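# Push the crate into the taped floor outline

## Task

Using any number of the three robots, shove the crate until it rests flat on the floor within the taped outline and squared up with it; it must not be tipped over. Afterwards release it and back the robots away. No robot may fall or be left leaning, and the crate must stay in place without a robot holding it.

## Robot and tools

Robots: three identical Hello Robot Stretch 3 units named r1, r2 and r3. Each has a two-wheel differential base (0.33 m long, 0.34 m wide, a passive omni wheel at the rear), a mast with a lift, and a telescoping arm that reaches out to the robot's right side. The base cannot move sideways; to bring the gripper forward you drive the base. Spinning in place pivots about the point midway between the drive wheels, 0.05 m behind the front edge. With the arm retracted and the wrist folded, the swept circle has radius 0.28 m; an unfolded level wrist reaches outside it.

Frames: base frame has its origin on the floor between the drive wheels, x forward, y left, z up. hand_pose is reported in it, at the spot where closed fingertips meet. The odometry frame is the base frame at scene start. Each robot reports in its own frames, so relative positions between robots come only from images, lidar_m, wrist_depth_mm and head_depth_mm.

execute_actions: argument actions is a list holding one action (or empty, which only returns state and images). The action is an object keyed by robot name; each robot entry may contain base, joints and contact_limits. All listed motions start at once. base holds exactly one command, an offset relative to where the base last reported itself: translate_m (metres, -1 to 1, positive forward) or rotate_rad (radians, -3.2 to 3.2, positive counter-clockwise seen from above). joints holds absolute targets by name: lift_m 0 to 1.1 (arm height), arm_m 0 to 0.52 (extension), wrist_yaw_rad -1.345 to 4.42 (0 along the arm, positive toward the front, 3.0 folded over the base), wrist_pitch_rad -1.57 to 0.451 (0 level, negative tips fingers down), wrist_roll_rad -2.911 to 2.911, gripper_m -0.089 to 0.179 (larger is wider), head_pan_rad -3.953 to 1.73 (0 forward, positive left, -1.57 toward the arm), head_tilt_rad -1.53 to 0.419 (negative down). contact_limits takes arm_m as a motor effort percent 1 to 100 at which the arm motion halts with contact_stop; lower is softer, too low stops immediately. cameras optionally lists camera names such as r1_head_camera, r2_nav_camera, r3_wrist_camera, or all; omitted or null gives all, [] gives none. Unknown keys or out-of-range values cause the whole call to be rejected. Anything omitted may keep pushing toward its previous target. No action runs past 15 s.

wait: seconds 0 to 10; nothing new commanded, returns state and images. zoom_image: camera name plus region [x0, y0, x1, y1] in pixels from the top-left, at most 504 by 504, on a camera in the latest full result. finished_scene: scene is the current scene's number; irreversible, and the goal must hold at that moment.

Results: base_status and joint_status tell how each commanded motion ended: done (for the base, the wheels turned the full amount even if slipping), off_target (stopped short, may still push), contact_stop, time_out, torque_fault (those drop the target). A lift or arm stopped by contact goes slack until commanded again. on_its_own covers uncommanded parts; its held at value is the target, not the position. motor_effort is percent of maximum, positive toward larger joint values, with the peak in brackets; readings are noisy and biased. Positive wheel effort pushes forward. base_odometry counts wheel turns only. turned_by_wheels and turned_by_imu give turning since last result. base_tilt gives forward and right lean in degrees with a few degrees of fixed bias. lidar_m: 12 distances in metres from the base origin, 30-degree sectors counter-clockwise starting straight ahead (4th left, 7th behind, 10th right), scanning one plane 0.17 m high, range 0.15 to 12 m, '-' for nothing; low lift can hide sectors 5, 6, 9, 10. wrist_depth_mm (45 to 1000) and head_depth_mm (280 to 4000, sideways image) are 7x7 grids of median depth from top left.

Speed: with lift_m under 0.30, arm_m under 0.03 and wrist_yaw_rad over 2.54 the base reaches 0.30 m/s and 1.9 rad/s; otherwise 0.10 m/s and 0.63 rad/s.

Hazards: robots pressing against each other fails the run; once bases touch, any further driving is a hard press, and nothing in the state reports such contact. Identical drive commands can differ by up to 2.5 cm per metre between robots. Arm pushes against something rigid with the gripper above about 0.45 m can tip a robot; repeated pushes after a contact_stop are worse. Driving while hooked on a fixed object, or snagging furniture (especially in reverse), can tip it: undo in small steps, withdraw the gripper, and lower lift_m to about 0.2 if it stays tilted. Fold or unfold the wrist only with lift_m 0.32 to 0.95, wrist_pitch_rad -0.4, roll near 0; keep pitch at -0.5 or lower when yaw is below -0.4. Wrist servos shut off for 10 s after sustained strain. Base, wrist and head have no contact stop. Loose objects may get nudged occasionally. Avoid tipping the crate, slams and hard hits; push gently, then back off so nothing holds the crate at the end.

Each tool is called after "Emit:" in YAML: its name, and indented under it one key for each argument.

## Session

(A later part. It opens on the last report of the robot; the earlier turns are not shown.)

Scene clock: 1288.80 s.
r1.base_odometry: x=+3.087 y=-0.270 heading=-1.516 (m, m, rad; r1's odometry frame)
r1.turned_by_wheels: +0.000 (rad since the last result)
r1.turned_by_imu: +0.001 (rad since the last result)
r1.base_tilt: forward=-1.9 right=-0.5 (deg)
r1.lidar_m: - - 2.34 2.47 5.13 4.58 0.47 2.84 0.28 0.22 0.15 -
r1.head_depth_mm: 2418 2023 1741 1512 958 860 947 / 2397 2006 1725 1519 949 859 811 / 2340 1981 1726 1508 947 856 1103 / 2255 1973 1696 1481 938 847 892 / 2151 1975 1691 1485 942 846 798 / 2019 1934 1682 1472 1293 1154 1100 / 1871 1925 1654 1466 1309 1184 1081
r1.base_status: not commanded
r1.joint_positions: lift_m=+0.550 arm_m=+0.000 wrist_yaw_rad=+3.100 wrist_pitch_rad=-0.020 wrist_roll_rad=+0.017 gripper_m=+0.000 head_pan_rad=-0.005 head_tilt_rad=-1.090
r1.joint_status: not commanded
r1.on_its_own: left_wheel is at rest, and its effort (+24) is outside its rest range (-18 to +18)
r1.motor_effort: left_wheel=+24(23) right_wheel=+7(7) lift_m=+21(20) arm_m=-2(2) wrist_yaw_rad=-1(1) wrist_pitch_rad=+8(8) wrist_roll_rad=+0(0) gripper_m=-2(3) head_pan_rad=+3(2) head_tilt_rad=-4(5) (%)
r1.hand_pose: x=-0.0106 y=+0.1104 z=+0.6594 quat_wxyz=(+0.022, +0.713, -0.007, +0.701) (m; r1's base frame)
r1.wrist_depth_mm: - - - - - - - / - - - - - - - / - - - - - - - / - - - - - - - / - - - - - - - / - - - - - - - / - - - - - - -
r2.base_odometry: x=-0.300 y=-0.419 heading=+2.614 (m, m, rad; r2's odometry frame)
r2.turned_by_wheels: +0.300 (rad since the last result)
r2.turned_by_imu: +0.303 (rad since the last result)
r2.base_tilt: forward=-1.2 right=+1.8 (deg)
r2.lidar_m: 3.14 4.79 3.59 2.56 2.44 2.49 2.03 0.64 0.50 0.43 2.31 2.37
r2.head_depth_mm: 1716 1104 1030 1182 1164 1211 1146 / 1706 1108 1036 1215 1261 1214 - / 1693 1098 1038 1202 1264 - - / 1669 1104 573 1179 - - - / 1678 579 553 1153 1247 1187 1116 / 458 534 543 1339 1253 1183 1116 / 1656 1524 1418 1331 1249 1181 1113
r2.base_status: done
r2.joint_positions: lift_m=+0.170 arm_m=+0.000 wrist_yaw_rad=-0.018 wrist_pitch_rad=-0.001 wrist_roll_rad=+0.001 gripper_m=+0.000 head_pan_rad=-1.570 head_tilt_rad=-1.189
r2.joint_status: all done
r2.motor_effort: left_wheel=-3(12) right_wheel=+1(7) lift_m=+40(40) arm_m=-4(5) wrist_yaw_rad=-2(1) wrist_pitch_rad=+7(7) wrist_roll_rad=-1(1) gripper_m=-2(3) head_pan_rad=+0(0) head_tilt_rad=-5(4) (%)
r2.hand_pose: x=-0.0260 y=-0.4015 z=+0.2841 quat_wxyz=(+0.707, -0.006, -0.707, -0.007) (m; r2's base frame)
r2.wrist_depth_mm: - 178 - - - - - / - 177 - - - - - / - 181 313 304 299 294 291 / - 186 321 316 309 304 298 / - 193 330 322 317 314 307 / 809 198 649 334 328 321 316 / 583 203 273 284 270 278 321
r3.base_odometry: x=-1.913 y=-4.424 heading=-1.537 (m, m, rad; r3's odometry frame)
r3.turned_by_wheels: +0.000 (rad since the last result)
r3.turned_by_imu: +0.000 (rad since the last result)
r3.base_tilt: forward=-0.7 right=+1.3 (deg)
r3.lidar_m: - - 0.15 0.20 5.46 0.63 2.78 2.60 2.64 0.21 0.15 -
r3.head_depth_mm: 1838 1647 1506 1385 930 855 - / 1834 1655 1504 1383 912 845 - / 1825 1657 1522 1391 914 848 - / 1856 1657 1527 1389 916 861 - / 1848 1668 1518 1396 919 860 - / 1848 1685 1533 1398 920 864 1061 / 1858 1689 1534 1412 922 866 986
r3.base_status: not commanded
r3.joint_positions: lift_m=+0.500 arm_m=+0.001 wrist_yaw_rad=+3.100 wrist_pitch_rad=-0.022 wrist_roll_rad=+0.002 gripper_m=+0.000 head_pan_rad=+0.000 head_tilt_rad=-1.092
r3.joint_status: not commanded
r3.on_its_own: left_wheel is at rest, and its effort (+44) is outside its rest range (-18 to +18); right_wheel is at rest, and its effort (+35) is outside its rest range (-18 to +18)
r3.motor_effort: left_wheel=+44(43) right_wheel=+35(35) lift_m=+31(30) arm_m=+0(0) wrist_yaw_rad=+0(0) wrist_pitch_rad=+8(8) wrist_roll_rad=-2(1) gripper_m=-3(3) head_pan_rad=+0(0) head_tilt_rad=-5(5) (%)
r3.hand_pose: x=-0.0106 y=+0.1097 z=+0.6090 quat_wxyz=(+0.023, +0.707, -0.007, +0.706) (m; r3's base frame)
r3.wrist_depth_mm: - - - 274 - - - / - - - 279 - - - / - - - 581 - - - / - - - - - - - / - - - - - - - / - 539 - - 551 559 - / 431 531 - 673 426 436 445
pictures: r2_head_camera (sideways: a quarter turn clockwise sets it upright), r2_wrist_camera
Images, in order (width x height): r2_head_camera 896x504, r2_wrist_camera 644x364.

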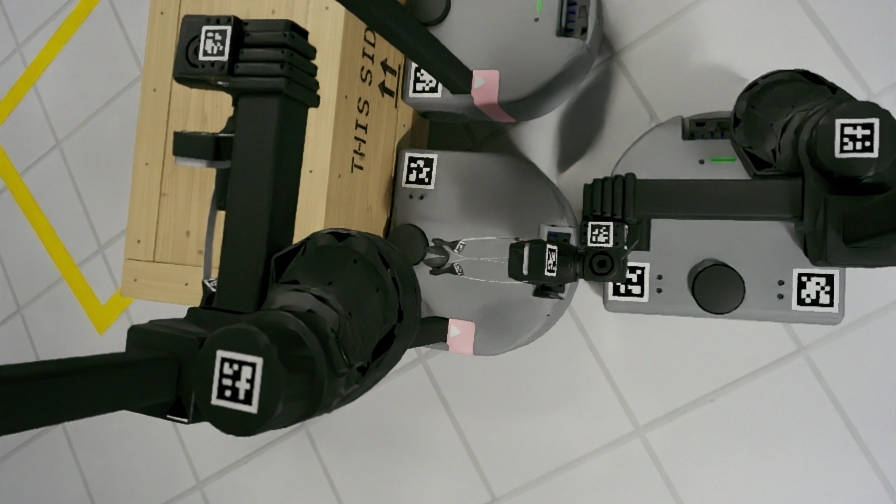

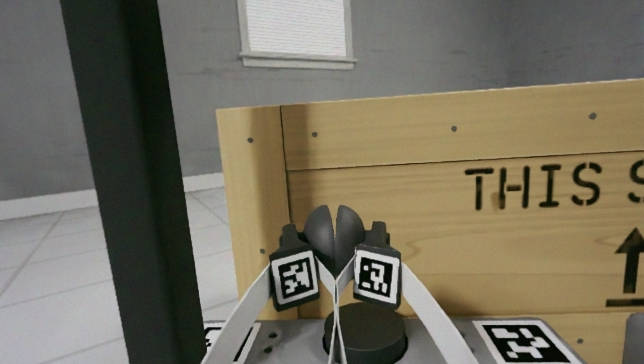

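Emit:
execute_actions:
  actions:
    - {"r2":{"joints":{"arm_m":0.22},"contact_limits":{"arm_m":13},"base":{"translate_m":0.03}}}
  cameras: ["r2_head_camera","r2_wrist_camera"]

Scene clock: 1294.00 s.
r1.base_odometry: x=+3.087 y=-0.270 heading=-1.516 (m, m, rad; r1's odometry frame)
r1.turned_by_wheels: +0.000 (rad since the last result)
r1.turned_by_imu: +0.001 (rad since the last result)
r1.base_tilt: forward=-2.0 right=-0.3 (deg)
r1.lidar_m: - - 2.35 2.47 5.12 4.54 0.47 2.84 0.28 0.22 0.15 -
r1.head_depth_mm: 2417 2025 1751 1516 956 862 939 / 2389 2001 1718 1503 950 860 815 / 2372 1988 1712 1503 953 855 1098 / 2245 1987 1687 1492 940 852 898 / 2152 1962 1685 1480 935 842 800 / 2022 1954 1674 1474 1301 1155 1096 / 1906 1917 1663 1472 1303 1177 1075
r1.base_status: not commanded
r1.joint_positions: lift_m=+0.550 arm_m=+0.000 wrist_yaw_rad=+3.100 wrist_pitch_rad=-0.020 wrist_roll_rad=+0.017 gripper_m=+0.000 head_pan_rad=-0.005 head_tilt_rad=-1.090
r1.joint_status: not commanded
r1.on_its_own: left_wheel is at rest, and its effort (+24) is outside its rest range (-18 to +18)
r1.motor_effort: left_wheel=+24(24) right_wheel=+7(7) lift_m=+21(21) arm_m=-1(2) wrist_yaw_rad=+1(0) wrist_pitch_rad=+8(8) wrist_roll_rad=+0(0) gripper_m=-2(3) head_pan_rad=+2(2) head_tilt_rad=-4(4) (%)
r1.hand_pose: x=-0.0106 y=+0.1104 z=+0.6594 quat_wxyz=(+0.022, +0.713, -0.007, +0.701) (m; r1's base frame)
r1.wrist_depth_mm: - - - - - - - / - - - - - - - / - - - - - - - / - - - - - - - / - - - - - - - / - - - - - - - / - - - - - - -
r2.base_odometry: x=-0.325 y=-0.404 heading=+2.614 (m, m, rad; r2's odometry frame)
r2.turned_by_wheels: +0.000 (rad since the last result)
r2.turned_by_imu: -0.001 (rad since the last result)
r2.base_tilt: forward=-1.1 right=+1.8 (deg)
r2.lidar_m: 3.12 4.77 3.62 2.57 2.46 2.52 2.05 0.65 0.52 0.42 2.29 2.35
r2.head_depth_mm: 1723 706 898 1169 1172 1210 1144 / 1702 1119 1036 1226 1271 1220 - / 1700 1111 624 1187 1263 - - / 1681 1104 564 1145 1177 - - / 485 533 539 1172 1250 1189 1114 / 1634 1508 1403 1344 1254 1181 1121 / 1652 1525 1427 1332 1253 1176 1115
r2.base_status: done
r2.joint_positions: lift_m=+0.170 arm_m=+0.132 wrist_yaw_rad=-0.020 wrist_pitch_rad=-0.001 wrist_roll_rad=+0.001 gripper_m=+0.000 head_pan_rad=-1.570 head_tilt_rad=-1.189
r2.joint_status: arm_m contact_stop (moved +0.132 of +0.220)
r2.on_its_own: arm_m is slack since a contact_stop, until your next command for it (your +0.220 is given up)
r2.motor_effort: left_wheel=-3(6) right_wheel=+2(5) lift_m=+40(40) arm_m=+0(12) wrist_yaw_rad=+0(2) wrist_pitch_rad=+7(8) wrist_roll_rad=-1(1) gripper_m=-3(2) head_pan_rad=+0(0) head_tilt_rad=-4(5) (%)
r2.contact_limits: arm_m 13 (drawing in: default 28, maximum 46; extending or still: default 40, maximum 64)
r2.hand_pose: x=-0.0265 y=-0.5336 z=+0.2840 quat_wxyz=(+0.707, -0.006, -0.707, -0.008) (m; r2's base frame)
r2.wrist_depth_mm: - - - - - - - / - - - - 171 167 164 / - - 180 176 173 171 168 / - - 185 182 179 176 172 / - - 191 187 184 182 179 / 87 773 198 195 189 187 184 / 86 572 359 199 197 193 189
r3.base_odometry: x=-1.913 y=-4.424 heading=-1.537 (m, m, rad; r3's odometry frame)
r3.turned_by_wheels: +0.000 (rad since the last result)
r3.turned_by_imu: +0.000 (rad since the last result)
r3.base_tilt: forward=-0.7 right=+1.3 (deg)
r3.lidar_m: - - 0.15 0.20 0.67 0.66 2.78 2.60 2.65 0.21 0.15 -
r3.head_depth_mm: 1820 1655 1507 1384 928 851 - / 1830 1651 1518 1383 911 849 - / 1844 1659 1513 1387 915 852 - / 1846 1665 1522 1391 915 858 - / 1852 1669 1525 1404 922 863 - / 1859 1670 1526 1396 919 862 1063 / 1866 1679 1525 1405 921 865 998
r3.base_status: not commanded
r3.joint_positions: lift_m=+0.500 arm_m=+0.001 wrist_yaw_rad=+3.100 wrist_pitch_rad=-0.022 wrist_roll_rad=+0.002 gripper_m=+0.000 head_pan_rad=+0.000 head_tilt_rad=-1.092
r3.joint_status: not commanded
r3.on_its_own: left_wheel is at rest, and its effort (+44) is outside its rest range (-18 to +18); right_wheel is at rest, and its effort (+35) is outside its rest range (-18 to +18)
r3.motor_effort: left_wheel=+44(44) right_wheel=+35(35) lift_m=+30(31) arm_m=+0(0) wrist_yaw_rad=+0(0) wrist_pitch_rad=+8(8) wrist_roll_rad=-1(1) gripper_m=-3(3) head_pan_rad=+0(0) head_tilt_rad=-6(6) (%)
r3.hand_pose: x=-0.0106 y=+0.1097 z=+0.6090 quat_wxyz=(+0.023, +0.707, -0.007, +0.706) (m; r3's base frame)
r3.wrist_depth_mm: - - - 272 - - - / - - - 278 - - - / - - - 575 - - - / - - - - - - - / - - - - - - - / 472 482 - 615 549 563 - / 746 852 - 619 430 435 442
pictures: r2_head_camera (sideways: a quarter turn clockwise sets it upright), r2_wrist_camera
Images, in order (width x height): r2_head_camera 896x504, r2_wrist_camera 644x364.

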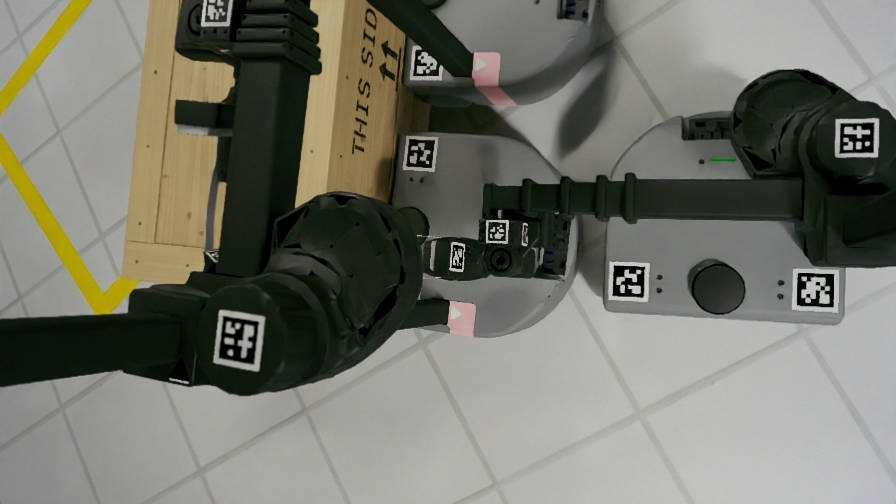

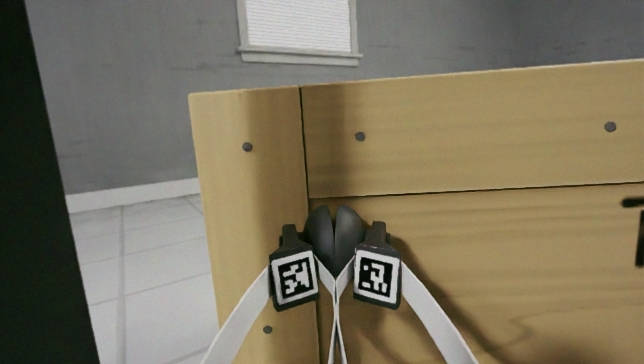

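Emit:
execute_actions:
  actions:
    - {"r2":{"joints":{"arm_m":0.25},"contact_limits":{"arm_m":100}},"r3":{"base":{"translate_m":0.10}},"r1":{"base":{"translate_m":0.14}}}
  cameras: ["r2_head_camera","r2_wrist_camera"]

Scene clock: 1299.73 s.
r1.base_odometry: x=+3.095 y=-0.410 heading=-1.515 (m, m, rad; r1's odometry frame)
r1.turned_by_wheels: +0.001 (rad since the last result)
r1.turned_by_imu: -0.106 (rad since the last result)
r1.base_tilt: forward=-2.0 right=-0.4 (deg)
r1.lidar_m: - - 2.16 2.21 4.04 5.19 0.42 0.43 0.27 0.21 0.15 -
r1.head_depth_mm: 2421 2020 1741 1521 964 863 942 / 2416 1995 1721 1505 953 864 814 / 2397 1973 1703 1506 949 855 993 / 2301 1984 1701 1492 941 852 800 / 2213 1973 1692 1485 938 846 800 / 2075 1948 1678 1471 1293 1141 1082 / 1905 1906 1655 1472 1306 1181 1088
r1.base_status: translate_m off_target (by the wheels' count: +0.1396 of +0.1400)
r1.joint_positions: lift_m=+0.550 arm_m=+0.000 wrist_yaw_rad=+3.100 wrist_pitch_rad=-0.021 wrist_roll_rad=+0.017 gripper_m=+0.000 head_pan_rad=-0.005 head_tilt_rad=-1.090
r1.joint_status: not commanded
r1.on_its_own: left_wheel is at rest, and its effort (+49) is outside its rest range (-18 to +18); right_wheel is at rest, and its effort (+27) is outside its rest range (-18 to +18)
r1.motor_effort: left_wheel=+49(53) right_wheel=+27(72) lift_m=+21(21) arm_m=-2(1) wrist_yaw_rad=-1(0) wrist_pitch_rad=+8(8) wrist_roll_rad=+0(0) gripper_m=-2(2) head_pan_rad=+3(2) head_tilt_rad=-4(4) (%)
r1.hand_pose: x=-0.0106 y=+0.1103 z=+0.6593 quat_wxyz=(+0.022, +0.713, -0.007, +0.701) (m; r1's base frame)
r1.wrist_depth_mm: - - - - - - - / - - - - - - - / - - - - - - - / - - - - - - - / - - - - - - - / - - - - - - - / - - - - - - -
r2.base_odometry: x=-0.325 y=-0.404 heading=+2.614 (m, m, rad; r2's odometry frame)
r2.turned_by_wheels: +0.000 (rad since the last result)
r2.turned_by_imu: -0.077 (rad since the last result)
r2.base_tilt: forward=-2.7 right=-0.5 (deg)
r2.lidar_m: 2.96 4.76 3.90 2.61 2.42 2.46 2.14 0.83 0.55 0.53 0.54 2.34
r2.head_depth_mm: 1797 1118 894 1216 1257 1205 1131 / 1799 661 1104 1211 1273 1213 - / 1782 670 1172 1354 1300 - - / 1779 1107 1170 1197 1281 - - / 1774 637 1081 1218 1284 1199 1117 / 604 600 1438 1371 1276 1197 1119 / 1740 1566 1477 1370 1273 1193 1121
r2.base_status: not commanded
r2.joint_positions: lift_m=+0.170 arm_m=+0.247 wrist_yaw_rad=+0.175 wrist_pitch_rad=-0.114 wrist_roll_rad=+0.001 gripper_m=+0.000 head_pan_rad=-1.570 head_tilt_rad=-1.189
r2.joint_status: all done
r2.on_its_own: wrist_yaw_rad is held at +0.095, not at your -0.020, by its stall guard, which is still easing; arm_m is at rest, and its effort (+48) is outside its rest range (-14 to +14); wrist_pitch_rad is at rest, and its effort (+52) is outside its rest range (-20 to +32)
r2.motor_effort: left_wheel=+4(9) right_wheel=+0(3) lift_m=+40(40) arm_m=+48(67) wrist_yaw_rad=-68(71) wrist_pitch_rad=+52(65) wrist_roll_rad=+0(1) gripper_m=-14(16) head_pan_rad=+0(0) head_tilt_rad=-5(5) (%)
r2.contact_limits: arm_m 64 (drawing in: default 28, maximum 46; extending or still: default 40, maximum 64)
r2.hand_pose: x=+0.0224 y=-0.6395 z=+0.2554 quat_wxyz=(+0.707, +0.102, -0.700, +0.021) (m; r2's base frame)
r2.wrist_depth_mm: - - - - - - - / - - - - 148 135 124 / - - 179 163 150 138 129 / - - 189 171 156 144 133 / - - 201 178 164 151 140 / 747 719 216 - 171 157 146 / 562 550 220 198 183 164 151
r3.base_odometry: x=-1.910 y=-4.523 heading=-1.538 (m, m, rad; r3's odometry frame)
r3.turned_by_wheels: -0.001 (rad since the last result)
r3.turned_by_imu: -0.119 (rad since the last result)
r3.base_tilt: forward=-0.8 right=+1.3 (deg)
r3.lidar_m: - - 0.15 0.21 0.60 0.47 2.96 2.63 2.64 0.20 0.15 -
r3.head_depth_mm: 1822 1651 1517 1386 928 857 - / 1859 1662 1496 1390 912 851 - / 1830 1660 1505 1391 913 851 - / 1846 1661 1525 1377 917 852 - / 1850 1678 1527 1394 921 864 - / 1852 1663 1516 1399 922 868 1038 / 1870 1676 1529 1408 922 867 995
r3.base_status: translate_m off_target (by the wheels' count: +0.0998 of +0.1000)
r3.joint_positions: lift_m=+0.500 arm_m=+0.001 wrist_yaw_rad=+3.100 wrist_pitch_rad=-0.022 wrist_roll_rad=+0.002 gripper_m=+0.000 head_pan_rad=+0.000 head_tilt_rad=-1.091
r3.joint_status: not commanded
r3.on_its_own: right_wheel is at rest, and its effort (+49) is outside its rest range (-18 to +18)
r3.motor_effort: left_wheel=+10(71) right_wheel=+49(90) lift_m=+30(33) arm_m=+0(0) wrist_yaw_rad=+0(0) wrist_pitch_rad=+7(9) wrist_roll_rad=-1(2) gripper_m=-3(3) head_pan_rad=+0(0) head_tilt_rad=-6(5) (%)
r3.hand_pose: x=-0.0108 y=+0.1097 z=+0.6091 quat_wxyz=(+0.023, +0.707, -0.007, +0.706) (m; r3's base frame)
r3.wrist_depth_mm: - - - 267 - - - / - - - 272 245 - - / - - - 572 - - - / - - - - - - - / - - - - - - - / - - - - 558 564 - / 380 390 - 651 423 436 442
pictures: r2_head_camera (sideways: a quarter turn clockwise sets it upright), r2_wrist_camera
Images, in order (width x height): r2_head_camera 896x504, r2_wrist_camera 644x364.

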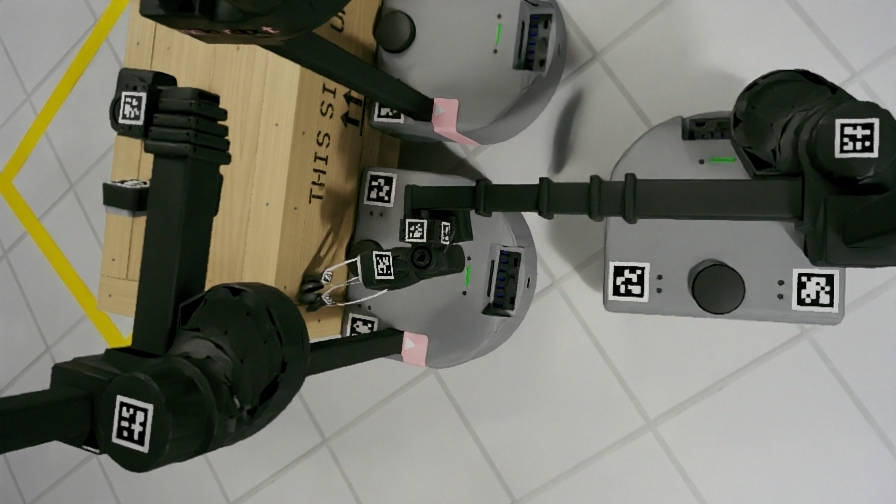

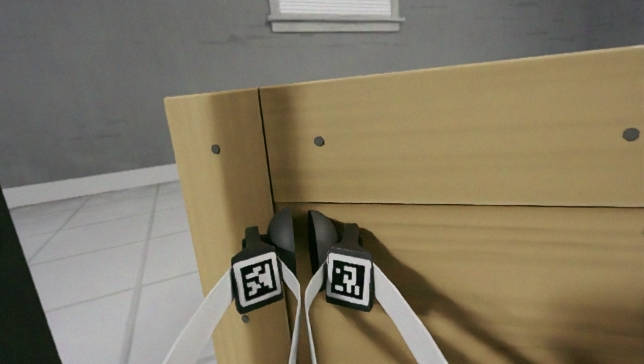

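Emit:
execute_actions:
  actions:
    - {"r2":{"joints":{"arm_m":0.18,"wrist_yaw_rad":-0.02,"wrist_pitch_rad":0.02}},"r3":{"base":{"translate_m":-0.07}}}
  cameras: []

Emit:
execute_actions:
  actions:
    - {"r2":{"base":{"translate_m":0.05}},"r3":{"base":{"rotate_rad":0.4}}}
  cameras: ["r2_wrist_camera"]

Emit:
execute_actions:
  actions:
    - {"r3":{"base":{"translate_m":-0.10}}}
  cameras: []

Emit:
execute_actions:
  actions:
    - {"r3":{"base":{"rotate_rad":-0.4}}}
  cameras: ["r2_head_camera"]

Scene clock: 1314.37 s.
r1.base_odometry: x=+3.095 y=-0.410 heading=-1.515 (m, m, rad; r1's odometry frame)
r1.turned_by_wheels: +0.000 (rad since the last result)
r1.turned_by_imu: +0.003 (rad since the last result)
r1.base_tilt: forward=-2.0 right=-0.4 (deg)
r1.lidar_m: - - 2.16 2.21 4.06 5.20 0.55 2.91 0.29 0.21 0.15 -
r1.head_depth_mm: 2441 2031 1739 1516 960 863 937 / 2403 1998 1720 1513 956 860 814 / 2357 1980 1722 1491 945 856 997 / 2325 1954 1689 1489 939 852 805 / 2191 1945 1699 1483 936 846 794 / 2075 1920 1681 1475 1295 1137 1081 / 1903 1923 1670 1466 1312 1186 1078
r1.base_status: not commanded
r1.joint_positions: lift_m=+0.550 arm_m=+0.000 wrist_yaw_rad=+3.100 wrist_pitch_rad=-0.021 wrist_roll_rad=+0.017 gripper_m=+0.000 head_pan_rad=-0.005 head_tilt_rad=-1.090
r1.joint_status: not commanded
r1.on_its_own: left_wheel is at rest, and its effort (+49) is outside its rest range (-18 to +18); right_wheel is at rest, and its effort (+27) is outside its rest range (-18 to +18)
r1.motor_effort: left_wheel=+49(49) right_wheel=+27(27) lift_m=+21(21) arm_m=-1(2) wrist_yaw_rad=+1(1) wrist_pitch_rad=+8(8) wrist_roll_rad=+0(0) gripper_m=-2(2) head_pan_rad=+2(2) head_tilt_rad=-3(3) (%)
r1.hand_pose: x=-0.0106 y=+0.1103 z=+0.6593 quat_wxyz=(+0.022, +0.713, -0.007, +0.701) (m; r1's base frame)
r1.wrist_depth_mm: - - - - - - - / - - - - - - - / - - - - - - - / - - - - - - - / - - - - - - - / - - - - - - - / - - - - - - -
r2.base_odometry: x=-0.325 y=-0.404 heading=+2.614 (m, m, rad; r2's odometry frame)
r2.turned_by_wheels: +0.000 (rad since the last result)
r2.turned_by_imu: -0.104 (rad since the last result)
r2.base_tilt: forward=-1.2 right=+2.0 (deg)
r2.lidar_m: 2.75 4.79 4.51 2.74 2.43 2.44 2.89 2.03 0.48 0.55 0.52 2.31
r2.head_depth_mm: 1720 634 620 1190 1251 1209 1146 / 1703 1105 1069 1170 1249 1214 - / 1704 626 1175 1231 1266 - - / 1687 638 1176 1202 1275 - - / 1669 620 1188 1182 1262 1191 1114 / 1660 594 585 1203 1258 1190 1117 / 563 536 1395 1329 1253 1174 1110
r2.base_status: not commanded
r2.joint_positions: lift_m=+0.170 arm_m=+0.180 wrist_yaw_rad=-0.018 wrist_pitch_rad=-0.003 wrist_roll_rad=+0.001 gripper_m=+0.000 head_pan_rad=-1.570 head_tilt_rad=-1.189
r2.joint_status: all done
r2.motor_effort: left_wheel=+1(24) right_wheel=+0(23) lift_m=+40(40) arm_m=-4(24) wrist_yaw_rad=-2(78) wrist_pitch_rad=+8(9) wrist_roll_rad=+0(0) gripper_m=-3(11) head_pan_rad=+0(0) head_tilt_rad=-5(5) (%)
r2.hand_pose: x=-0.0261 y=-0.5815 z=+0.2837 quat_wxyz=(+0.707, -0.005, -0.707, -0.008) (m; r2's base frame)
r2.wrist_depth_mm: - - - - - - - / - - - - - 202 201 / 209 208 207 207 206 206 205 / 215 214 213 213 214 213 212 / 221 222 222 219 220 219 219 / 228 229 228 230 227 226 225 / 236 236 236 235 235 233 234
r3.base_odometry: x=-1.912 y=-4.453 heading=-1.538 (m, m, rad; r3's odometry frame)
r3.turned_by_wheels: +0.000 (rad since the last result)
r3.turned_by_imu: -0.001 (rad since the last result)
r3.base_tilt: forward=-0.7 right=+1.2 (deg)
r3.lidar_m: - 0.15 0.17 0.38 4.87 0.59 2.90 2.58 2.59 1.53 0.17 0.15
r3.head_depth_mm: 1832 1647 1513 1367 929 1160 - / 1827 1665 1507 984 911 873 - / 1839 1659 1517 987 913 940 - / 1860 1652 1511 994 918 991 - / 1843 1669 1512 988 921 1031 - / 1850 1677 1522 996 917 1025 1038 / 1849 1674 1529 997 924 914 992
r3.base_status: done
r3.joint_positions: lift_m=+0.500 arm_m=+0.001 wrist_yaw_rad=+3.100 wrist_pitch_rad=-0.022 wrist_roll_rad=+0.002 gripper_m=+0.000 head_pan_rad=+0.000 head_tilt_rad=-1.091
r3.joint_status: not commanded
r3.motor_effort: left_wheel=+1(8) right_wheel=+1(35) lift_m=+30(30) arm_m=+0(0) wrist_yaw_rad=+0(0) wrist_pitch_rad=+8(8) wrist_roll_rad=-1(1) gripper_m=-3(2) head_pan_rad=+0(0) head_tilt_rad=-6(6) (%)
r3.hand_pose: x=-0.0108 y=+0.1097 z=+0.6091 quat_wxyz=(+0.023, +0.707, -0.007, +0.706) (m; r3's base frame)
r3.wrist_depth_mm: - - - 263 265 - - / - - - 543 273 - - / - - - - 355 - - / - - - - - - - / - - - - - - - / - - - - 579 559 603 / 891 408 - 684 527 437 442
pictures: none
No camera images: the call's "cameras" was empty. Leave "cameras" out to get every camera's image.

Scene clock: 1315.97 s.
r1.base_odometry: x=+3.095 y=-0.410 heading=-1.515 (m, m, rad; r1's odometry frame)
r1.turned_by_wheels: +0.000 (rad since the last result)
r1.turned_by_imu: +0.000 (rad since the last result)
r1.base_tilt: forward=-2.1 right=-0.4 (deg)
r1.lidar_m: - - 2.16 2.21 4.08 5.21 0.55 2.91 0.34 0.21 0.15 -
r1.head_depth_mm: 2419 2010 1731 1522 957 861 939 / 2367 2013 1726 1522 954 860 813 / 2383 1974 1710 1509 946 853 995 / 2300 1974 1690 1497 940 849 804 / 2205 1954 1697 1479 929 845 795 / 2067 1939 1665 1483 1296 1139 1083 / 1895 1923 1665 1465 1311 1180 1073
r1.base_status: not commanded
r1.joint_positions: lift_m=+0.550 arm_m=+0.000 wrist_yaw_rad=+3.100 wrist_pitch_rad=-0.021 wrist_roll_rad=+0.017 gripper_m=+0.000 head_pan_rad=-0.005 head_tilt_rad=-1.090
r1.joint_status: not commanded
r1.on_its_own: left_wheel is at rest, and its effort (+49) is outside its rest range (-18 to +18); right_wheel is at rest, and its effort (+27) is outside its rest range (-18 to +18)
r1.motor_effort: left_wheel=+49(50) right_wheel=+27(27) lift_m=+20(21) arm_m=-2(1) wrist_yaw_rad=+0(0) wrist_pitch_rad=+8(8) wrist_roll_rad=+0(0) gripper_m=-2(2) head_pan_rad=+2(2) head_tilt_rad=-5(5) (%)
r1.hand_pose: x=-0.0106 y=+0.1103 z=+0.6593 quat_wxyz=(+0.022, +0.713, -0.007, +0.701) (m; r1's base frame)
r1.wrist_depth_mm: - - - - - - - / - - - - - - - / - - - - - - - / - - - - - - - / - - - - - - - / - - - - - - - / - - - - - - -
r2.base_odometry: x=-0.369 y=-0.379 heading=+2.614 (m, m, rad; r2's odometry frame)
r2.turned_by_wheels: +0.000 (rad since the last result)
r2.turned_by_imu: +0.000 (rad since the last result)
r2.base_tilt: forward=-1.0 right=+2.0 (deg)
r2.lidar_m: 2.71 4.74 4.57 2.78 2.46 2.47 2.93 0.90 0.48 0.51 0.51 2.28
r2.head_depth_mm: 1723 1126 1110 1173 1243 1207 1144 / 1699 629 1172 1215 1270 1216 - / 1688 636 1179 1329 1287 - - / 1685 639 1180 1200 1275 - - / 1670 602 585 1175 1260 1189 1116 / 583 538 1019 1325 1255 1183 1115 / 1608 1480 1426 1338 1254 1175 1118
r2.base_status: done
r2.joint_positions: lift_m=+0.170 arm_m=+0.180 wrist_yaw_rad=-0.018 wrist_pitch_rad=-0.003 wrist_roll_rad=+0.001 gripper_m=+0.000 head_pan_rad=-1.570 head_tilt_rad=-1.189
r2.joint_status: not commanded
r2.motor_effort: left_wheel=+1(8) right_wheel=-1(3) lift_m=+40(40) arm_m=-4(4) wrist_yaw_rad=-2(2) wrist_pitch_rad=+8(8) wrist_roll_rad=-1(0) gripper_m=-3(3) head_pan_rad=+0(0) head_tilt_rad=-4(5) (%)
r2.hand_pose: x=-0.0261 y=-0.5815 z=+0.2837 quat_wxyz=(+0.707, -0.005, -0.707, -0.008) (m; r2's base frame)
r2.wrist_depth_mm: - - - - - - - / - - - - - 202 202 / - 209 208 206 206 206 205 / - 213 213 212 214 213 212 / - 220 222 218 220 219 218 / 787 226 228 230 227 226 225 / 581 235 236 234 234 233 233
r3.base_odometry: x=-1.912 y=-4.453 heading=-1.138 (m, m, rad; r3's odometry frame)
r3.turned_by_wheels: +0.400 (rad since the last result)
r3.turned_by_imu: +0.394 (rad since the last result)
r3.base_tilt: forward=-0.8 right=+1.3 (deg)
r3.lidar_m: 0.15 0.16 0.33 3.92 0.71 3.13 2.59 2.58 1.66 0.20 0.15 -
r3.head_depth_mm: 1822 1660 1508 1382 909 845 - / 1855 1649 1506 987 914 859 - / 1836 1662 1515 988 915 876 - / 1844 1662 1520 994 913 1162 - / 1854 1669 1518 993 920 1184 - / 1836 1669 1524 996 932 1070 1127 / 1856 1681 1528 999 572 1039 1105
r3.base_status: done
r3.joint_positions: lift_m=+0.500 arm_m=+0.001 wrist_yaw_rad=+3.100 wrist_pitch_rad=-0.022 wrist_roll_rad=+0.002 gripper_m=+0.000 head_pan_rad=+0.000 head_tilt_rad=-1.091
r3.joint_status: not commanded
r3.motor_effort: left_wheel=-2(5) right_wheel=+5(10) lift_m=+30(30) arm_m=+0(0) wrist_yaw_rad=+0(0) wrist_pitch_rad=+8(8) wrist_roll_rad=-1(1) gripper_m=-3(3) head_pan_rad=+0(0) head_tilt_rad=-6(6) (%)
r3.hand_pose: x=-0.0108 y=+0.1097 z=+0.6091 quat_wxyz=(+0.023, +0.707, -0.007, +0.706) (m; r3's base frame)
r3.wrist_depth_mm: - - - - 290 238 229 / - - - - - 318 199 / - - - - - 279 - / - - - - - - - / 554 - - - - - - / 507 557 - 489 - - - / 887 688 - 493 660 578 445
pictures: r2_wrist_camera
Images, in order (width x height): r2_wrist_camera 644x364.

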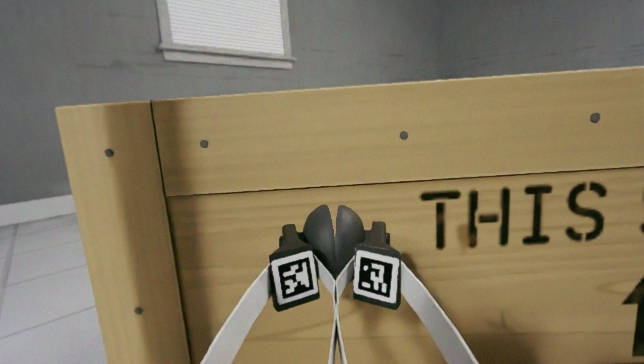

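Scene clock: 1317.97 s.
r1.base_odometry: x=+3.095 y=-0.410 heading=-1.515 (m, m, rad; r1's odometry frame)
r1.turned_by_wheels: +0.000 (rad since the last result)
r1.turned_by_imu: +0.001 (rad since the last result)
r1.base_tilt: forward=-1.9 right=-0.3 (deg)
r1.lidar_m: - - 2.15 2.21 4.07 5.19 0.55 2.91 0.43 0.21 0.15 -
r1.head_depth_mm: 2471 2033 1732 1525 959 864 1078 / 2415 1989 1729 1503 950 863 815 / 2354 1979 1717 1506 951 857 995 / 2297 1974 1718 1489 945 851 806 / 2218 1966 1680 1487 938 844 794 / 2050 1939 1668 1477 1294 1146 1080 / 1902 1929 1666 1465 1310 1183 1078
r1.base_status: not commanded
r1.joint_positions: lift_m=+0.550 arm_m=+0.000 wrist_yaw_rad=+3.100 wrist_pitch_rad=-0.021 wrist_roll_rad=+0.017 gripper_m=+0.000 head_pan_rad=-0.005 head_tilt_rad=-1.090
r1.joint_status: not commanded
r1.on_its_own: left_wheel is at rest, and its effort (+49) is outside its rest range (-18 to +18); right_wheel is at rest, and its effort (+27) is outside its rest range (-18 to +18)
r1.motor_effort: left_wheel=+49(49) right_wheel=+27(27) lift_m=+21(21) arm_m=-2(1) wrist_yaw_rad=+0(0) wrist_pitch_rad=+8(8) wrist_roll_rad=+0(0) gripper_m=-2(2) head_pan_rad=+3(2) head_tilt_rad=-4(4) (%)
r1.hand_pose: x=-0.0106 y=+0.1103 z=+0.6593 quat_wxyz=(+0.022, +0.713, -0.007, +0.701) (m; r1's base frame)
r1.wrist_depth_mm: - - - - - - - / - - - - - - - / - - - - - - - / - - - - - - - / - - - - - - - / - - - - - - - / - - - - - - -
r2.base_odometry: x=-0.369 y=-0.379 heading=+2.614 (m, m, rad; r2's odometry frame)
r2.turned_by_wheels: +0.000 (rad since the last result)
r2.turned_by_imu: +0.000 (rad since the last result)
r2.base_tilt: forward=-1.1 right=+1.9 (deg)
r2.lidar_m: 2.70 4.74 4.55 2.78 2.46 2.47 2.94 0.44 0.59 0.51 0.51 2.28
r2.head_depth_mm: 1717 1125 1158 1202 1139 1209 1143 / 1708 628 1168 1361 1260 1220 - / 1702 636 1173 1323 1289 - - / 1686 639 1180 1203 1274 - - / 1669 602 586 1177 1263 1185 1118 / 584 540 1017 1324 1256 1184 1123 / 1613 1485 1424 1331 1246 1178 1107
r2.base_status: not commanded
r2.joint_positions: lift_m=+0.170 arm_m=+0.180 wrist_yaw_rad=-0.018 wrist_pitch_rad=-0.003 wrist_roll_rad=+0.001 gripper_m=+0.000 head_pan_rad=-1.570 head_tilt_rad=-1.189
r2.joint_status: not commanded
r2.motor_effort: left_wheel=+0(1) right_wheel=-1(1) lift_m=+40(40) arm_m=-4(5) wrist_yaw_rad=-1(2) wrist_pitch_rad=+8(8) wrist_roll_rad=+0(0) gripper_m=-2(3) head_pan_rad=+0(1) head_tilt_rad=-5(5) (%)
r2.hand_pose: x=-0.0261 y=-0.5815 z=+0.2837 quat_wxyz=(+0.707, -0.005, -0.707, -0.008) (m; r2's base frame)
r2.wrist_depth_mm: - - - - - - - / - - - - - 202 201 / - 208 208 207 206 206 205 / - 213 214 212 213 213 213 / - 221 221 218 220 219 219 / 807 227 228 230 227 226 225 / 584 235 235 235 234 232 231
r3.base_odometry: x=-1.954 y=-4.363 heading=-1.138 (m, m, rad; r3's odometry frame)
r3.turned_by_wheels: +0.000 (rad since the last result)
r3.turned_by_imu: -0.001 (rad since the last result)
r3.base_tilt: forward=-0.7 right=+1.2 (deg)
r3.lidar_m: 0.22 0.27 0.45 4.07 0.59 3.00 2.50 2.48 2.76 1.51 0.23 0.21
r3.head_depth_mm: 1811 1654 1511 985 912 886 - / 1845 1666 1511 985 911 1142 - / 1845 1664 1508 987 911 1170 - / 1855 1667 1519 989 935 1198 - / 1850 1668 1084 997 1022 1200 - / 1856 1684 1079 995 1107 1144 1144 / 1864 1678 1508 633 1094 1060 1139
r3.base_status: done
r3.joint_positions: lift_m=+0.500 arm_m=+0.001 wrist_yaw_rad=+3.100 wrist_pitch_rad=-0.022 wrist_roll_rad=+0.002 gripper_m=+0.000 head_pan_rad=+0.000 head_tilt_rad=-1.091
r3.joint_status: not commanded
r3.motor_effort: left_wheel=-1(7) right_wheel=+5(6) lift_m=+30(31) arm_m=+0(0) wrist_yaw_rad=-1(0) wrist_pitch_rad=+8(8) wrist_roll_rad=-1(1) gripper_m=-3(3) head_pan_rad=+0(0) head_tilt_rad=-5(6) (%)
r3.hand_pose: x=-0.0108 y=+0.1097 z=+0.6091 quat_wxyz=(+0.023, +0.707, -0.007, +0.706) (m; r3's base frame)
r3.wrist_depth_mm: - - - - - 433 247 / - - - - - 499 462 / - - - - - - 313 / - - - - - - - / - 585 - - - - - / - 511 - 476 - - - / 893 694 - 655 519 912 484
pictures: none
No camera images: the call's "cameras" was empty. Leave "cameras" out to get every camera's image.

Scene clock: 1319.57 s.
r1.base_odometry: x=+3.095 y=-0.410 heading=-1.515 (m, m, rad; r1's odometry frame)
r1.turned_by_wheels: +0.000 (rad since the last result)
r1.turned_by_imu: +0.000 (rad since the last result)
r1.base_tilt: forward=-2.0 right=-0.3 (deg)
r1.lidar_m: - - 2.16 2.21 4.07 5.19 0.55 2.91 0.37 0.21 0.15 -
r1.head_depth_mm: 2432 2012 1736 1526 956 860 1083 / 2390 1985 1739 1511 951 861 814 / 2365 1971 1716 1498 945 854 997 / 2303 1967 1711 1494 939 850 804 / 2215 1945 1681 1479 938 847 793 / 2043 1953 1679 1475 1299 1138 1075 / 1897 1920 1663 1465 1309 1190 1077
r1.base_status: not commanded
r1.joint_positions: lift_m=+0.550 arm_m=+0.000 wrist_yaw_rad=+3.100 wrist_pitch_rad=-0.021 wrist_roll_rad=+0.017 gripper_m=+0.000 head_pan_rad=-0.005 head_tilt_rad=-1.090
r1.joint_status: not commanded
r1.on_its_own: left_wheel is at rest, and its effort (+49) is outside its rest range (-18 to +18); right_wheel is at rest, and its effort (+27) is outside its rest range (-18 to +18)
r1.motor_effort: left_wheel=+49(50) right_wheel=+27(27) lift_m=+21(21) arm_m=-2(1) wrist_yaw_rad=+0(0) wrist_pitch_rad=+8(8) wrist_roll_rad=+0(0) gripper_m=-2(2) head_pan_rad=+3(2) head_tilt_rad=-4(4) (%)
r1.hand_pose: x=-0.0106 y=+0.1103 z=+0.6593 quat_wxyz=(+0.022, +0.713, -0.007, +0.701) (m; r1's base frame)
r1.wrist_depth_mm: - - - - - - - / - - - - - - - / - - - - - - - / - - - - - - - / - - - - - - - / - - - - - - - / - - - - - - -
r2.base_odometry: x=-0.369 y=-0.379 heading=+2.614 (m, m, rad; r2's odometry frame)
r2.turned_by_wheels: +0.000 (rad since the last result)
r2.turned_by_imu: +0.000 (rad since the last result)
r2.base_tilt: forward=-1.1 right=+1.9 (deg)
r2.lidar_m: 2.70 4.73 4.55 2.79 2.46 2.47 2.93 0.58 0.45 0.51 0.51 2.28
r2.head_depth_mm: 1715 1122 1160 1171 1146 1213 1145 / 1706 629 1169 1350 1248 1219 - / 1681 636 1174 1323 1283 - - / 1688 639 1179 1206 1266 - - / 1669 603 584 1181 1266 1192 1114 / 584 539 1021 1333 1258 1184 1119 / 1616 1482 1426 1331 1248 1183 1112
r2.base_status: not commanded
r2.joint_positions: lift_m=+0.170 arm_m=+0.180 wrist_yaw_rad=-0.018 wrist_pitch_rad=-0.003 wrist_roll_rad=+0.001 gripper_m=+0.000 head_pan_rad=-1.570 head_tilt_rad=-1.189
r2.joint_status: not commanded
r2.motor_effort: left_wheel=+0(0) right_wheel=-1(1) lift_m=+40(40) arm_m=-5(4) wrist_yaw_rad=-2(1) wrist_pitch_rad=+8(8) wrist_roll_rad=-1(0) gripper_m=-3(3) head_pan_rad=+0(0) head_tilt_rad=-5(5) (%)
r2.hand_pose: x=-0.0261 y=-0.5815 z=+0.2837 quat_wxyz=(+0.707, -0.005, -0.707, -0.008) (m; r2's base frame)
r2.wrist_depth_mm: - - - - - - - / - - - - - 203 202 / - 208 207 207 206 206 205 / - 213 214 212 214 213 212 / - 221 222 218 220 220 219 / 803 227 228 230 226 226 225 / 587 234 236 235 235 233 232
r3.base_odometry: x=-1.954 y=-4.363 heading=-1.538 (m, m, rad; r3's odometry frame)
r3.turned_by_wheels: -0.400 (rad since the last result)
r3.turned_by_imu: -0.394 (rad since the last result)
r3.base_tilt: forward=-0.7 right=+1.2 (deg)
r3.lidar_m: 0.21 0.22 0.31 0.57 0.59 0.60 2.80 2.48 2.48 1.52 0.30 0.22
r3.head_depth_mm: 1843 1644 1503 1382 1275 1192 - / 1842 1641 1502 989 919 1181 - / 1828 1662 1510 987 925 1182 - / 1850 1680 1514 989 923 1184 - / 1850 1670 1524 991 932 1185 - / 1847 1687 1533 995 930 1172 1139 / 1869 1677 1534 1003 928 1054 1005
r3.base_status: done
r3.joint_positions: lift_m=+0.500 arm_m=+0.001 wrist_yaw_rad=+3.100 wrist_pitch_rad=-0.022 wrist_roll_rad=+0.002 gripper_m=+0.000 head_pan_rad=+0.000 head_tilt_rad=-1.091
r3.joint_status: not commanded
r3.motor_effort: left_wheel=+2(6) right_wheel=-2(6) lift_m=+30(30) arm_m=+0(0) wrist_yaw_rad=-1(0) wrist_pitch_rad=+8(8) wrist_roll_rad=-1(2) gripper_m=-3(3) head_pan_rad=+0(0) head_tilt_rad=-5(5) (%)
r3.hand_pose: x=-0.0108 y=+0.1097 z=+0.6091 quat_wxyz=(+0.023, +0.707, -0.007, +0.706) (m; r3's base frame)
r3.wrist_depth_mm: - - - 516 299 305 - / - - - - 583 309 - / - - - - 603 - - / - - - - - - - / - - - - - - - / - - - - 672 560 568 / 637 620 - 536 552 450 440
pictures: r2_head_camera (sideways: a quarter turn clockwise sets it upright)
Images, in order (width x height): r2_head_camera 896x504.

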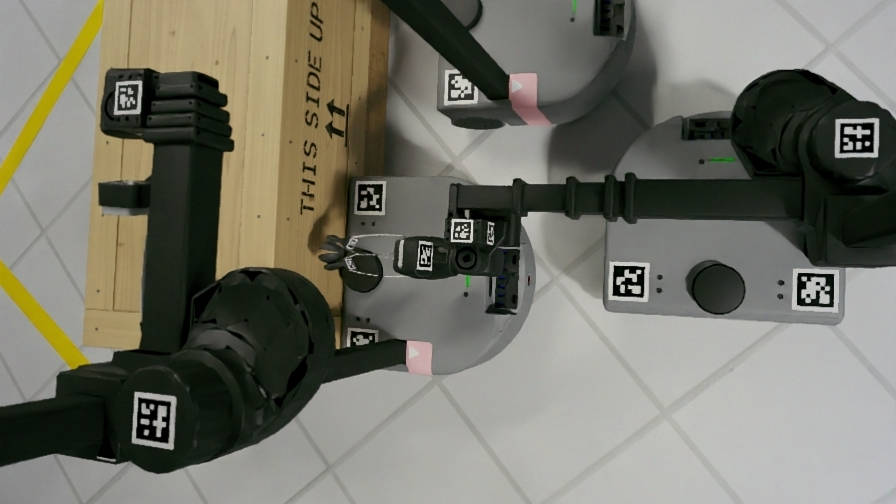

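Emit:
execute_actions:
  actions:
    - {"r2":{"base":{"translate_m":0.085}},"r3":{"base":{"translate_m":0.165}}}
  cameras: []

Emit:
execute_actions:
  actions:
    - {"r2":{"joints":{"arm_m":0.26},"contact_limits":{"arm_m":13}}}
  cameras: ["r2_head_camera","r2_wrist_camera"]

Scene clock: 1327.03 s.
r1.base_odometry: x=+3.095 y=-0.410 heading=-1.515 (m, m, rad; r1's odometry frame)
r1.turned_by_wheels: +0.000 (rad since the last result)
r1.turned_by_imu: +0.002 (rad since the last result)
r1.base_tilt: forward=-2.0 right=-0.6 (deg)
r1.lidar_m: - - 2.16 2.21 4.06 5.21 0.55 2.91 0.31 0.21 0.15 -
r1.head_depth_mm: 2434 2030 1737 1527 958 863 942 / 2409 1989 1717 1513 946 858 814 / 2383 1983 1715 1506 949 852 994 / 2297 1971 1700 1504 943 846 804 / 2198 1979 1690 1483 938 848 802 / 2083 1933 1655 1482 1300 1141 1075 / 1886 1920 1668 1471 1315 1186 1081
r1.base_status: not commanded
r1.joint_positions: lift_m=+0.550 arm_m=+0.000 wrist_yaw_rad=+3.100 wrist_pitch_rad=-0.021 wrist_roll_rad=+0.017 gripper_m=+0.000 head_pan_rad=-0.005 head_tilt_rad=-1.090
r1.joint_status: not commanded
r1.on_its_own: left_wheel is at rest, and its effort (+50) is outside its rest range (-18 to +18); right_wheel is at rest, and its effort (+27) is outside its rest range (-18 to +18)
r1.motor_effort: left_wheel=+50(50) right_wheel=+27(27) lift_m=+21(21) arm_m=-1(2) wrist_yaw_rad=+0(0) wrist_pitch_rad=+8(8) wrist_roll_rad=+0(0) gripper_m=-2(2) head_pan_rad=+3(2) head_tilt_rad=-5(3) (%)
r1.hand_pose: x=-0.0106 y=+0.1103 z=+0.6593 quat_wxyz=(+0.022, +0.713, -0.007, +0.701) (m; r1's base frame)
r1.wrist_depth_mm: - - - - - - - / - - - - - - - / - - - - - - - / - - - - - - - / - - - - - - - / - - - - - - - / - - - - - - -
r2.base_odometry: x=-0.442 y=-0.336 heading=+2.614 (m, m, rad; r2's odometry frame)
r2.turned_by_wheels: +0.000 (rad since the last result)
r2.turned_by_imu: -0.002 (rad since the last result)
r2.base_tilt: forward=-1.2 right=+1.8 (deg)
r2.lidar_m: 2.64 4.69 4.68 2.84 2.52 2.53 2.99 0.90 0.63 0.50 2.22 2.23
r2.head_depth_mm: 1718 631 1104 1202 1278 1217 1144 / 1708 664 1167 1341 1283 1223 - / 1706 618 1172 1198 1287 - - / 1684 591 586 1197 1268 - - / 558 538 1397 1312 1267 1191 1116 / 1657 1534 1432 1332 1255 1185 1118 / 1648 1529 1415 1332 1245 1176 1114
r2.base_status: done
r2.joint_positions: lift_m=+0.170 arm_m=+0.180 wrist_yaw_rad=-0.018 wrist_pitch_rad=-0.003 wrist_roll_rad=+0.001 gripper_m=+0.000 head_pan_rad=-1.570 head_tilt_rad=-1.189
r2.joint_status: not commanded
r2.motor_effort: left_wheel=+1(8) right_wheel=-1(2) lift_m=+40(39) arm_m=-5(4) wrist_yaw_rad=-2(2) wrist_pitch_rad=+9(8) wrist_roll_rad=+0(0) gripper_m=-1(3) head_pan_rad=+0(0) head_tilt_rad=-5(5) (%)
r2.hand_pose: x=-0.0261 y=-0.5815 z=+0.2837 quat_wxyz=(+0.707, -0.005, -0.707, -0.008) (m; r2's base frame)
r2.wrist_depth_mm: - - - - - - - / - 102 - - - 202 201 / - 100 207 205 206 205 205 / - 99 213 212 213 212 212 / - 97 220 218 219 219 218 / - 96 228 227 226 224 225 / 83 94 235 234 233 233 232
r3.base_odometry: x=-1.949 y=-4.527 heading=-1.538 (m, m, rad; r3's odometry frame)
r3.turned_by_wheels: +0.000 (rad since the last result)
r3.turned_by_imu: +0.000 (rad since the last result)
r3.base_tilt: forward=-0.7 right=+1.3 (deg)
r3.lidar_m: - - 0.15 0.20 0.78 0.76 2.93 2.61 2.61 0.20 0.15 -
r3.head_depth_mm: 1835 1646 1507 1387 1277 1179 - / 1823 1673 1515 1380 909 846 - / 1827 1659 1513 1390 914 850 - / 1849 1669 1520 1397 912 858 - / 1862 1682 1517 1398 918 860 - / 1856 1676 1526 1401 920 862 1124 / 1873 1683 1536 1406 925 866 995
r3.base_status: translate_m off_target (by the wheels' count: +0.1648 of +0.1650)
r3.joint_positions: lift_m=+0.500 arm_m=+0.001 wrist_yaw_rad=+3.100 wrist_pitch_rad=-0.022 wrist_roll_rad=+0.002 gripper_m=+0.000 head_pan_rad=+0.000 head_tilt_rad=-1.091
r3.joint_status: not commanded
r3.on_its_own: left_wheel is at rest, and its effort (+29) is outside its rest range (-18 to +18); right_wheel is at rest, and its effort (+29) is outside its rest range (-18 to +18)
r3.motor_effort: left_wheel=+29(69) right_wheel=+29(74) lift_m=+30(30) arm_m=+0(0) wrist_yaw_rad=+0(1) wrist_pitch_rad=+8(8) wrist_roll_rad=-1(1) gripper_m=-3(3) head_pan_rad=-1(0) head_tilt_rad=-5(6) (%)
r3.hand_pose: x=-0.0107 y=+0.1097 z=+0.6090 quat_wxyz=(+0.023, +0.707, -0.007, +0.706) (m; r3's base frame)
r3.wrist_depth_mm: - - - 305 - - - / - - - 311 - - - / - - - 605 - - - / - - - - - - - / - - - - - - - / 515 538 - 627 554 561 - / 672 832 - 677 432 437 443
pictures: none
No camera images: the call's "cameras" was empty. Leave "cameras" out to get every camera's image.

Scene clock: 1328.37 s.
r1.base_odometry: x=+3.095 y=-0.410 heading=-1.515 (m, m, rad; r1's odometry frame)
r1.turned_by_wheels: +0.000 (rad since the last result)
r1.turned_by_imu: +0.000 (rad since the last result)
r1.base_tilt: forward=-2.1 right=-0.4 (deg)
r1.lidar_m: - - 2.15 2.20 4.07 5.21 0.55 2.90 0.31 0.21 0.15 -
r1.head_depth_mm: 2397 2002 1735 1521 955 864 946 / 2407 2005 1720 1520 953 856 813 / 2377 2011 1730 1506 943 856 996 / 2315 1982 1700 1498 940 852 801 / 2197 1960 1699 1487 935 845 799 / 2066 1939 1662 1480 1290 1143 1085 / 1904 1929 1681 1467 1315 1179 1077
r1.base_status: not commanded
r1.joint_positions: lift_m=+0.550 arm_m=+0.000 wrist_yaw_rad=+3.100 wrist_pitch_rad=-0.021 wrist_roll_rad=+0.017 gripper_m=+0.000 head_pan_rad=-0.005 head_tilt_rad=-1.090
r1.joint_status: not commanded
r1.on_its_own: left_wheel is at rest, and its effort (+49) is outside its rest range (-18 to +18); right_wheel is at rest, and its effort (+27) is outside its rest range (-18 to +18)
r1.motor_effort: left_wheel=+49(50) right_wheel=+27(27) lift_m=+21(21) arm_m=-2(2) wrist_yaw_rad=+0(0) wrist_pitch_rad=+8(8) wrist_roll_rad=+0(0) gripper_m=-3(3) head_pan_rad=+2(2) head_tilt_rad=-5(4) (%)
r1.hand_pose: x=-0.0106 y=+0.1103 z=+0.6593 quat_wxyz=(+0.022, +0.713, -0.007, +0.701) (m; r1's base frame)
r1.wrist_depth_mm: - - - - - - - / - - - - - - - / - - - - - - - / - - - - - - - / - - - - - - - / - - - - - - - / - - - - - - -
r2.base_odometry: x=-0.442 y=-0.336 heading=+2.614 (m, m, rad; r2's odometry frame)
r2.turned_by_wheels: +0.000 (rad since the last result)
r2.turned_by_imu: +0.000 (rad since the last result)
r2.base_tilt: forward=-1.0 right=+1.6 (deg)
r2.lidar_m: 2.63 4.69 4.65 2.84 2.52 2.53 2.99 0.90 0.62 0.49 2.22 2.22
r2.head_depth_mm: 1729 631 1110 1203 1280 1215 1145 / 1711 664 1171 1340 1279 1220 - / 1701 619 1173 1200 1277 - - / 1691 591 587 1195 1265 - - / 559 539 1396 1307 1269 1189 1117 / 1658 1539 1430 1342 1259 1177 1118 / 1654 1528 1425 1328 1253 1177 1110
r2.base_status: not commanded
r2.joint_positions: lift_m=+0.170 arm_m=+0.211 wrist_yaw_rad=-0.017 wrist_pitch_rad=-0.003 wrist_roll_rad=+0.001 gripper_m=+0.000 head_pan_rad=-1.570 head_tilt_rad=-1.189
r2.joint_status: arm_m contact_stop (moved +0.031 of +0.080)
r2.on_its_own: arm_m is slack since a contact_stop, until your next command for it (your +0.260 is given up)
r2.motor_effort: left_wheel=+2(3) right_wheel=-1(3) lift_m=+40(40) arm_m=+0(12) wrist_yaw_rad=-3(3) wrist_pitch_rad=+8(9) wrist_roll_rad=+0(0) gripper_m=-2(3) head_pan_rad=+0(0) head_tilt_rad=-5(4) (%)
r2.contact_limits: arm_m 13 (drawing in: default 28, maximum 46; extending or still: default 40, maximum 64)
r2.hand_pose: x=-0.0258 y=-0.6121 z=+0.2836 quat_wxyz=(+0.707, -0.005, -0.707, -0.007) (m; r2's base frame)
r2.wrist_depth_mm: - - - - - - - / - - - - 173 172 171 / - - 176 176 176 175 174 / - - 182 181 180 180 181 / - - 187 - 187 187 187 / - 717 193 196 193 193 191 / - 538 201 200 200 199 198
r3.base_odometry: x=-1.949 y=-4.527 heading=-1.538 (m, m, rad; r3's odometry frame)
r3.turned_by_wheels: +0.000 (rad since the last result)
r3.turned_by_imu: +0.000 (rad since the last result)
r3.base_tilt: forward=-0.7 right=+1.2 (deg)
r3.lidar_m: - - 0.15 0.20 0.78 0.76 2.94 2.60 2.61 0.20 0.15 -
r3.head_depth_mm: 1825 1650 1504 1388 1275 1178 - / 1814 1663 1508 1388 908 847 - / 1849 1659 1515 1390 914 850 - / 1847 1667 1510 1389 915 860 - / 1844 1677 1511 1401 918 863 - / 1858 1673 1529 1399 920 869 1126 / 1875 1696 1529 1401 924 869 994
r3.base_status: not commanded
r3.joint_positions: lift_m=+0.500 arm_m=+0.001 wrist_yaw_rad=+3.100 wrist_pitch_rad=-0.022 wrist_roll_rad=+0.002 gripper_m=+0.000 head_pan_rad=+0.000 head_tilt_rad=-1.091
r3.joint_status: not commanded
r3.on_its_own: left_wheel is at rest, and its effort (+28) is outside its rest range (-18 to +18); right_wheel is at rest, and its effort (+29) is outside its rest range (-18 to +18)
r3.motor_effort: left_wheel=+28(28) right_wheel=+29(28) lift_m=+30(30) arm_m=+0(0) wrist_yaw_rad=+0(0) wrist_pitch_rad=+7(8) wrist_roll_rad=-1(1) gripper_m=-3(3) head_pan_rad=+0(0) head_tilt_rad=-6(5) (%)
r3.hand_pose: x=-0.0107 y=+0.1097 z=+0.6090 quat_wxyz=(+0.023, +0.707, -0.007, +0.706) (m; r3's base frame)
r3.wrist_depth_mm: - - - 305 - - - / - - - 309 - - - / - - - 607 - - - / - - - - - - - / - - - - - - - / 517 542 - 625 555 559 - / 684 867 - 673 426 437 445
pictures: r2_head_camera (sideways: a quarter turn clockwise sets it upright), r2_wrist_camera
Images, in order (width x height): r2_head_camera 896x504, r2_wrist_camera 644x364.

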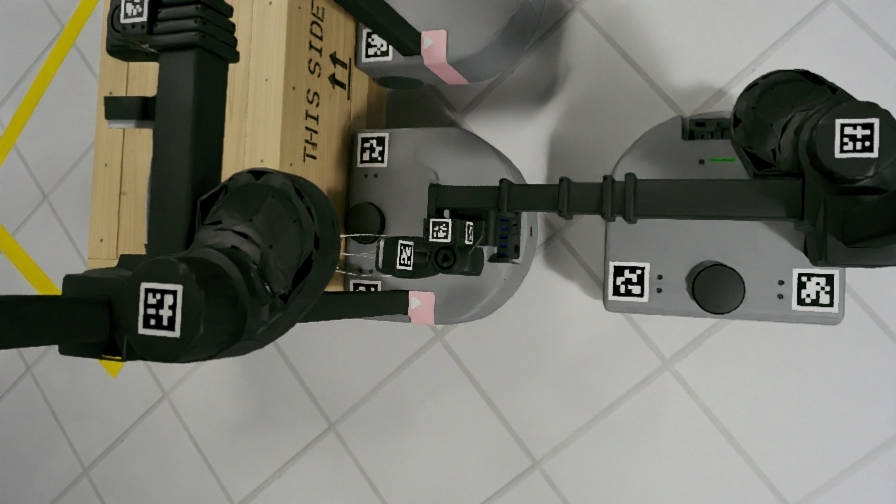

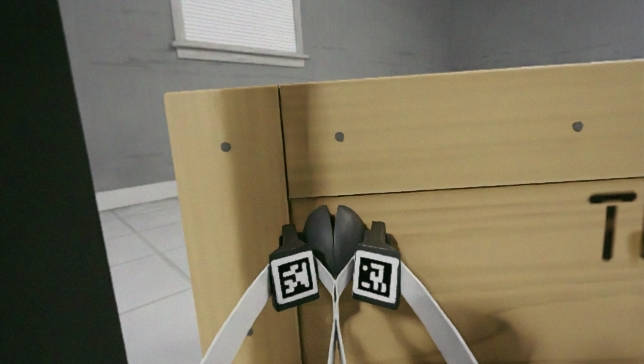

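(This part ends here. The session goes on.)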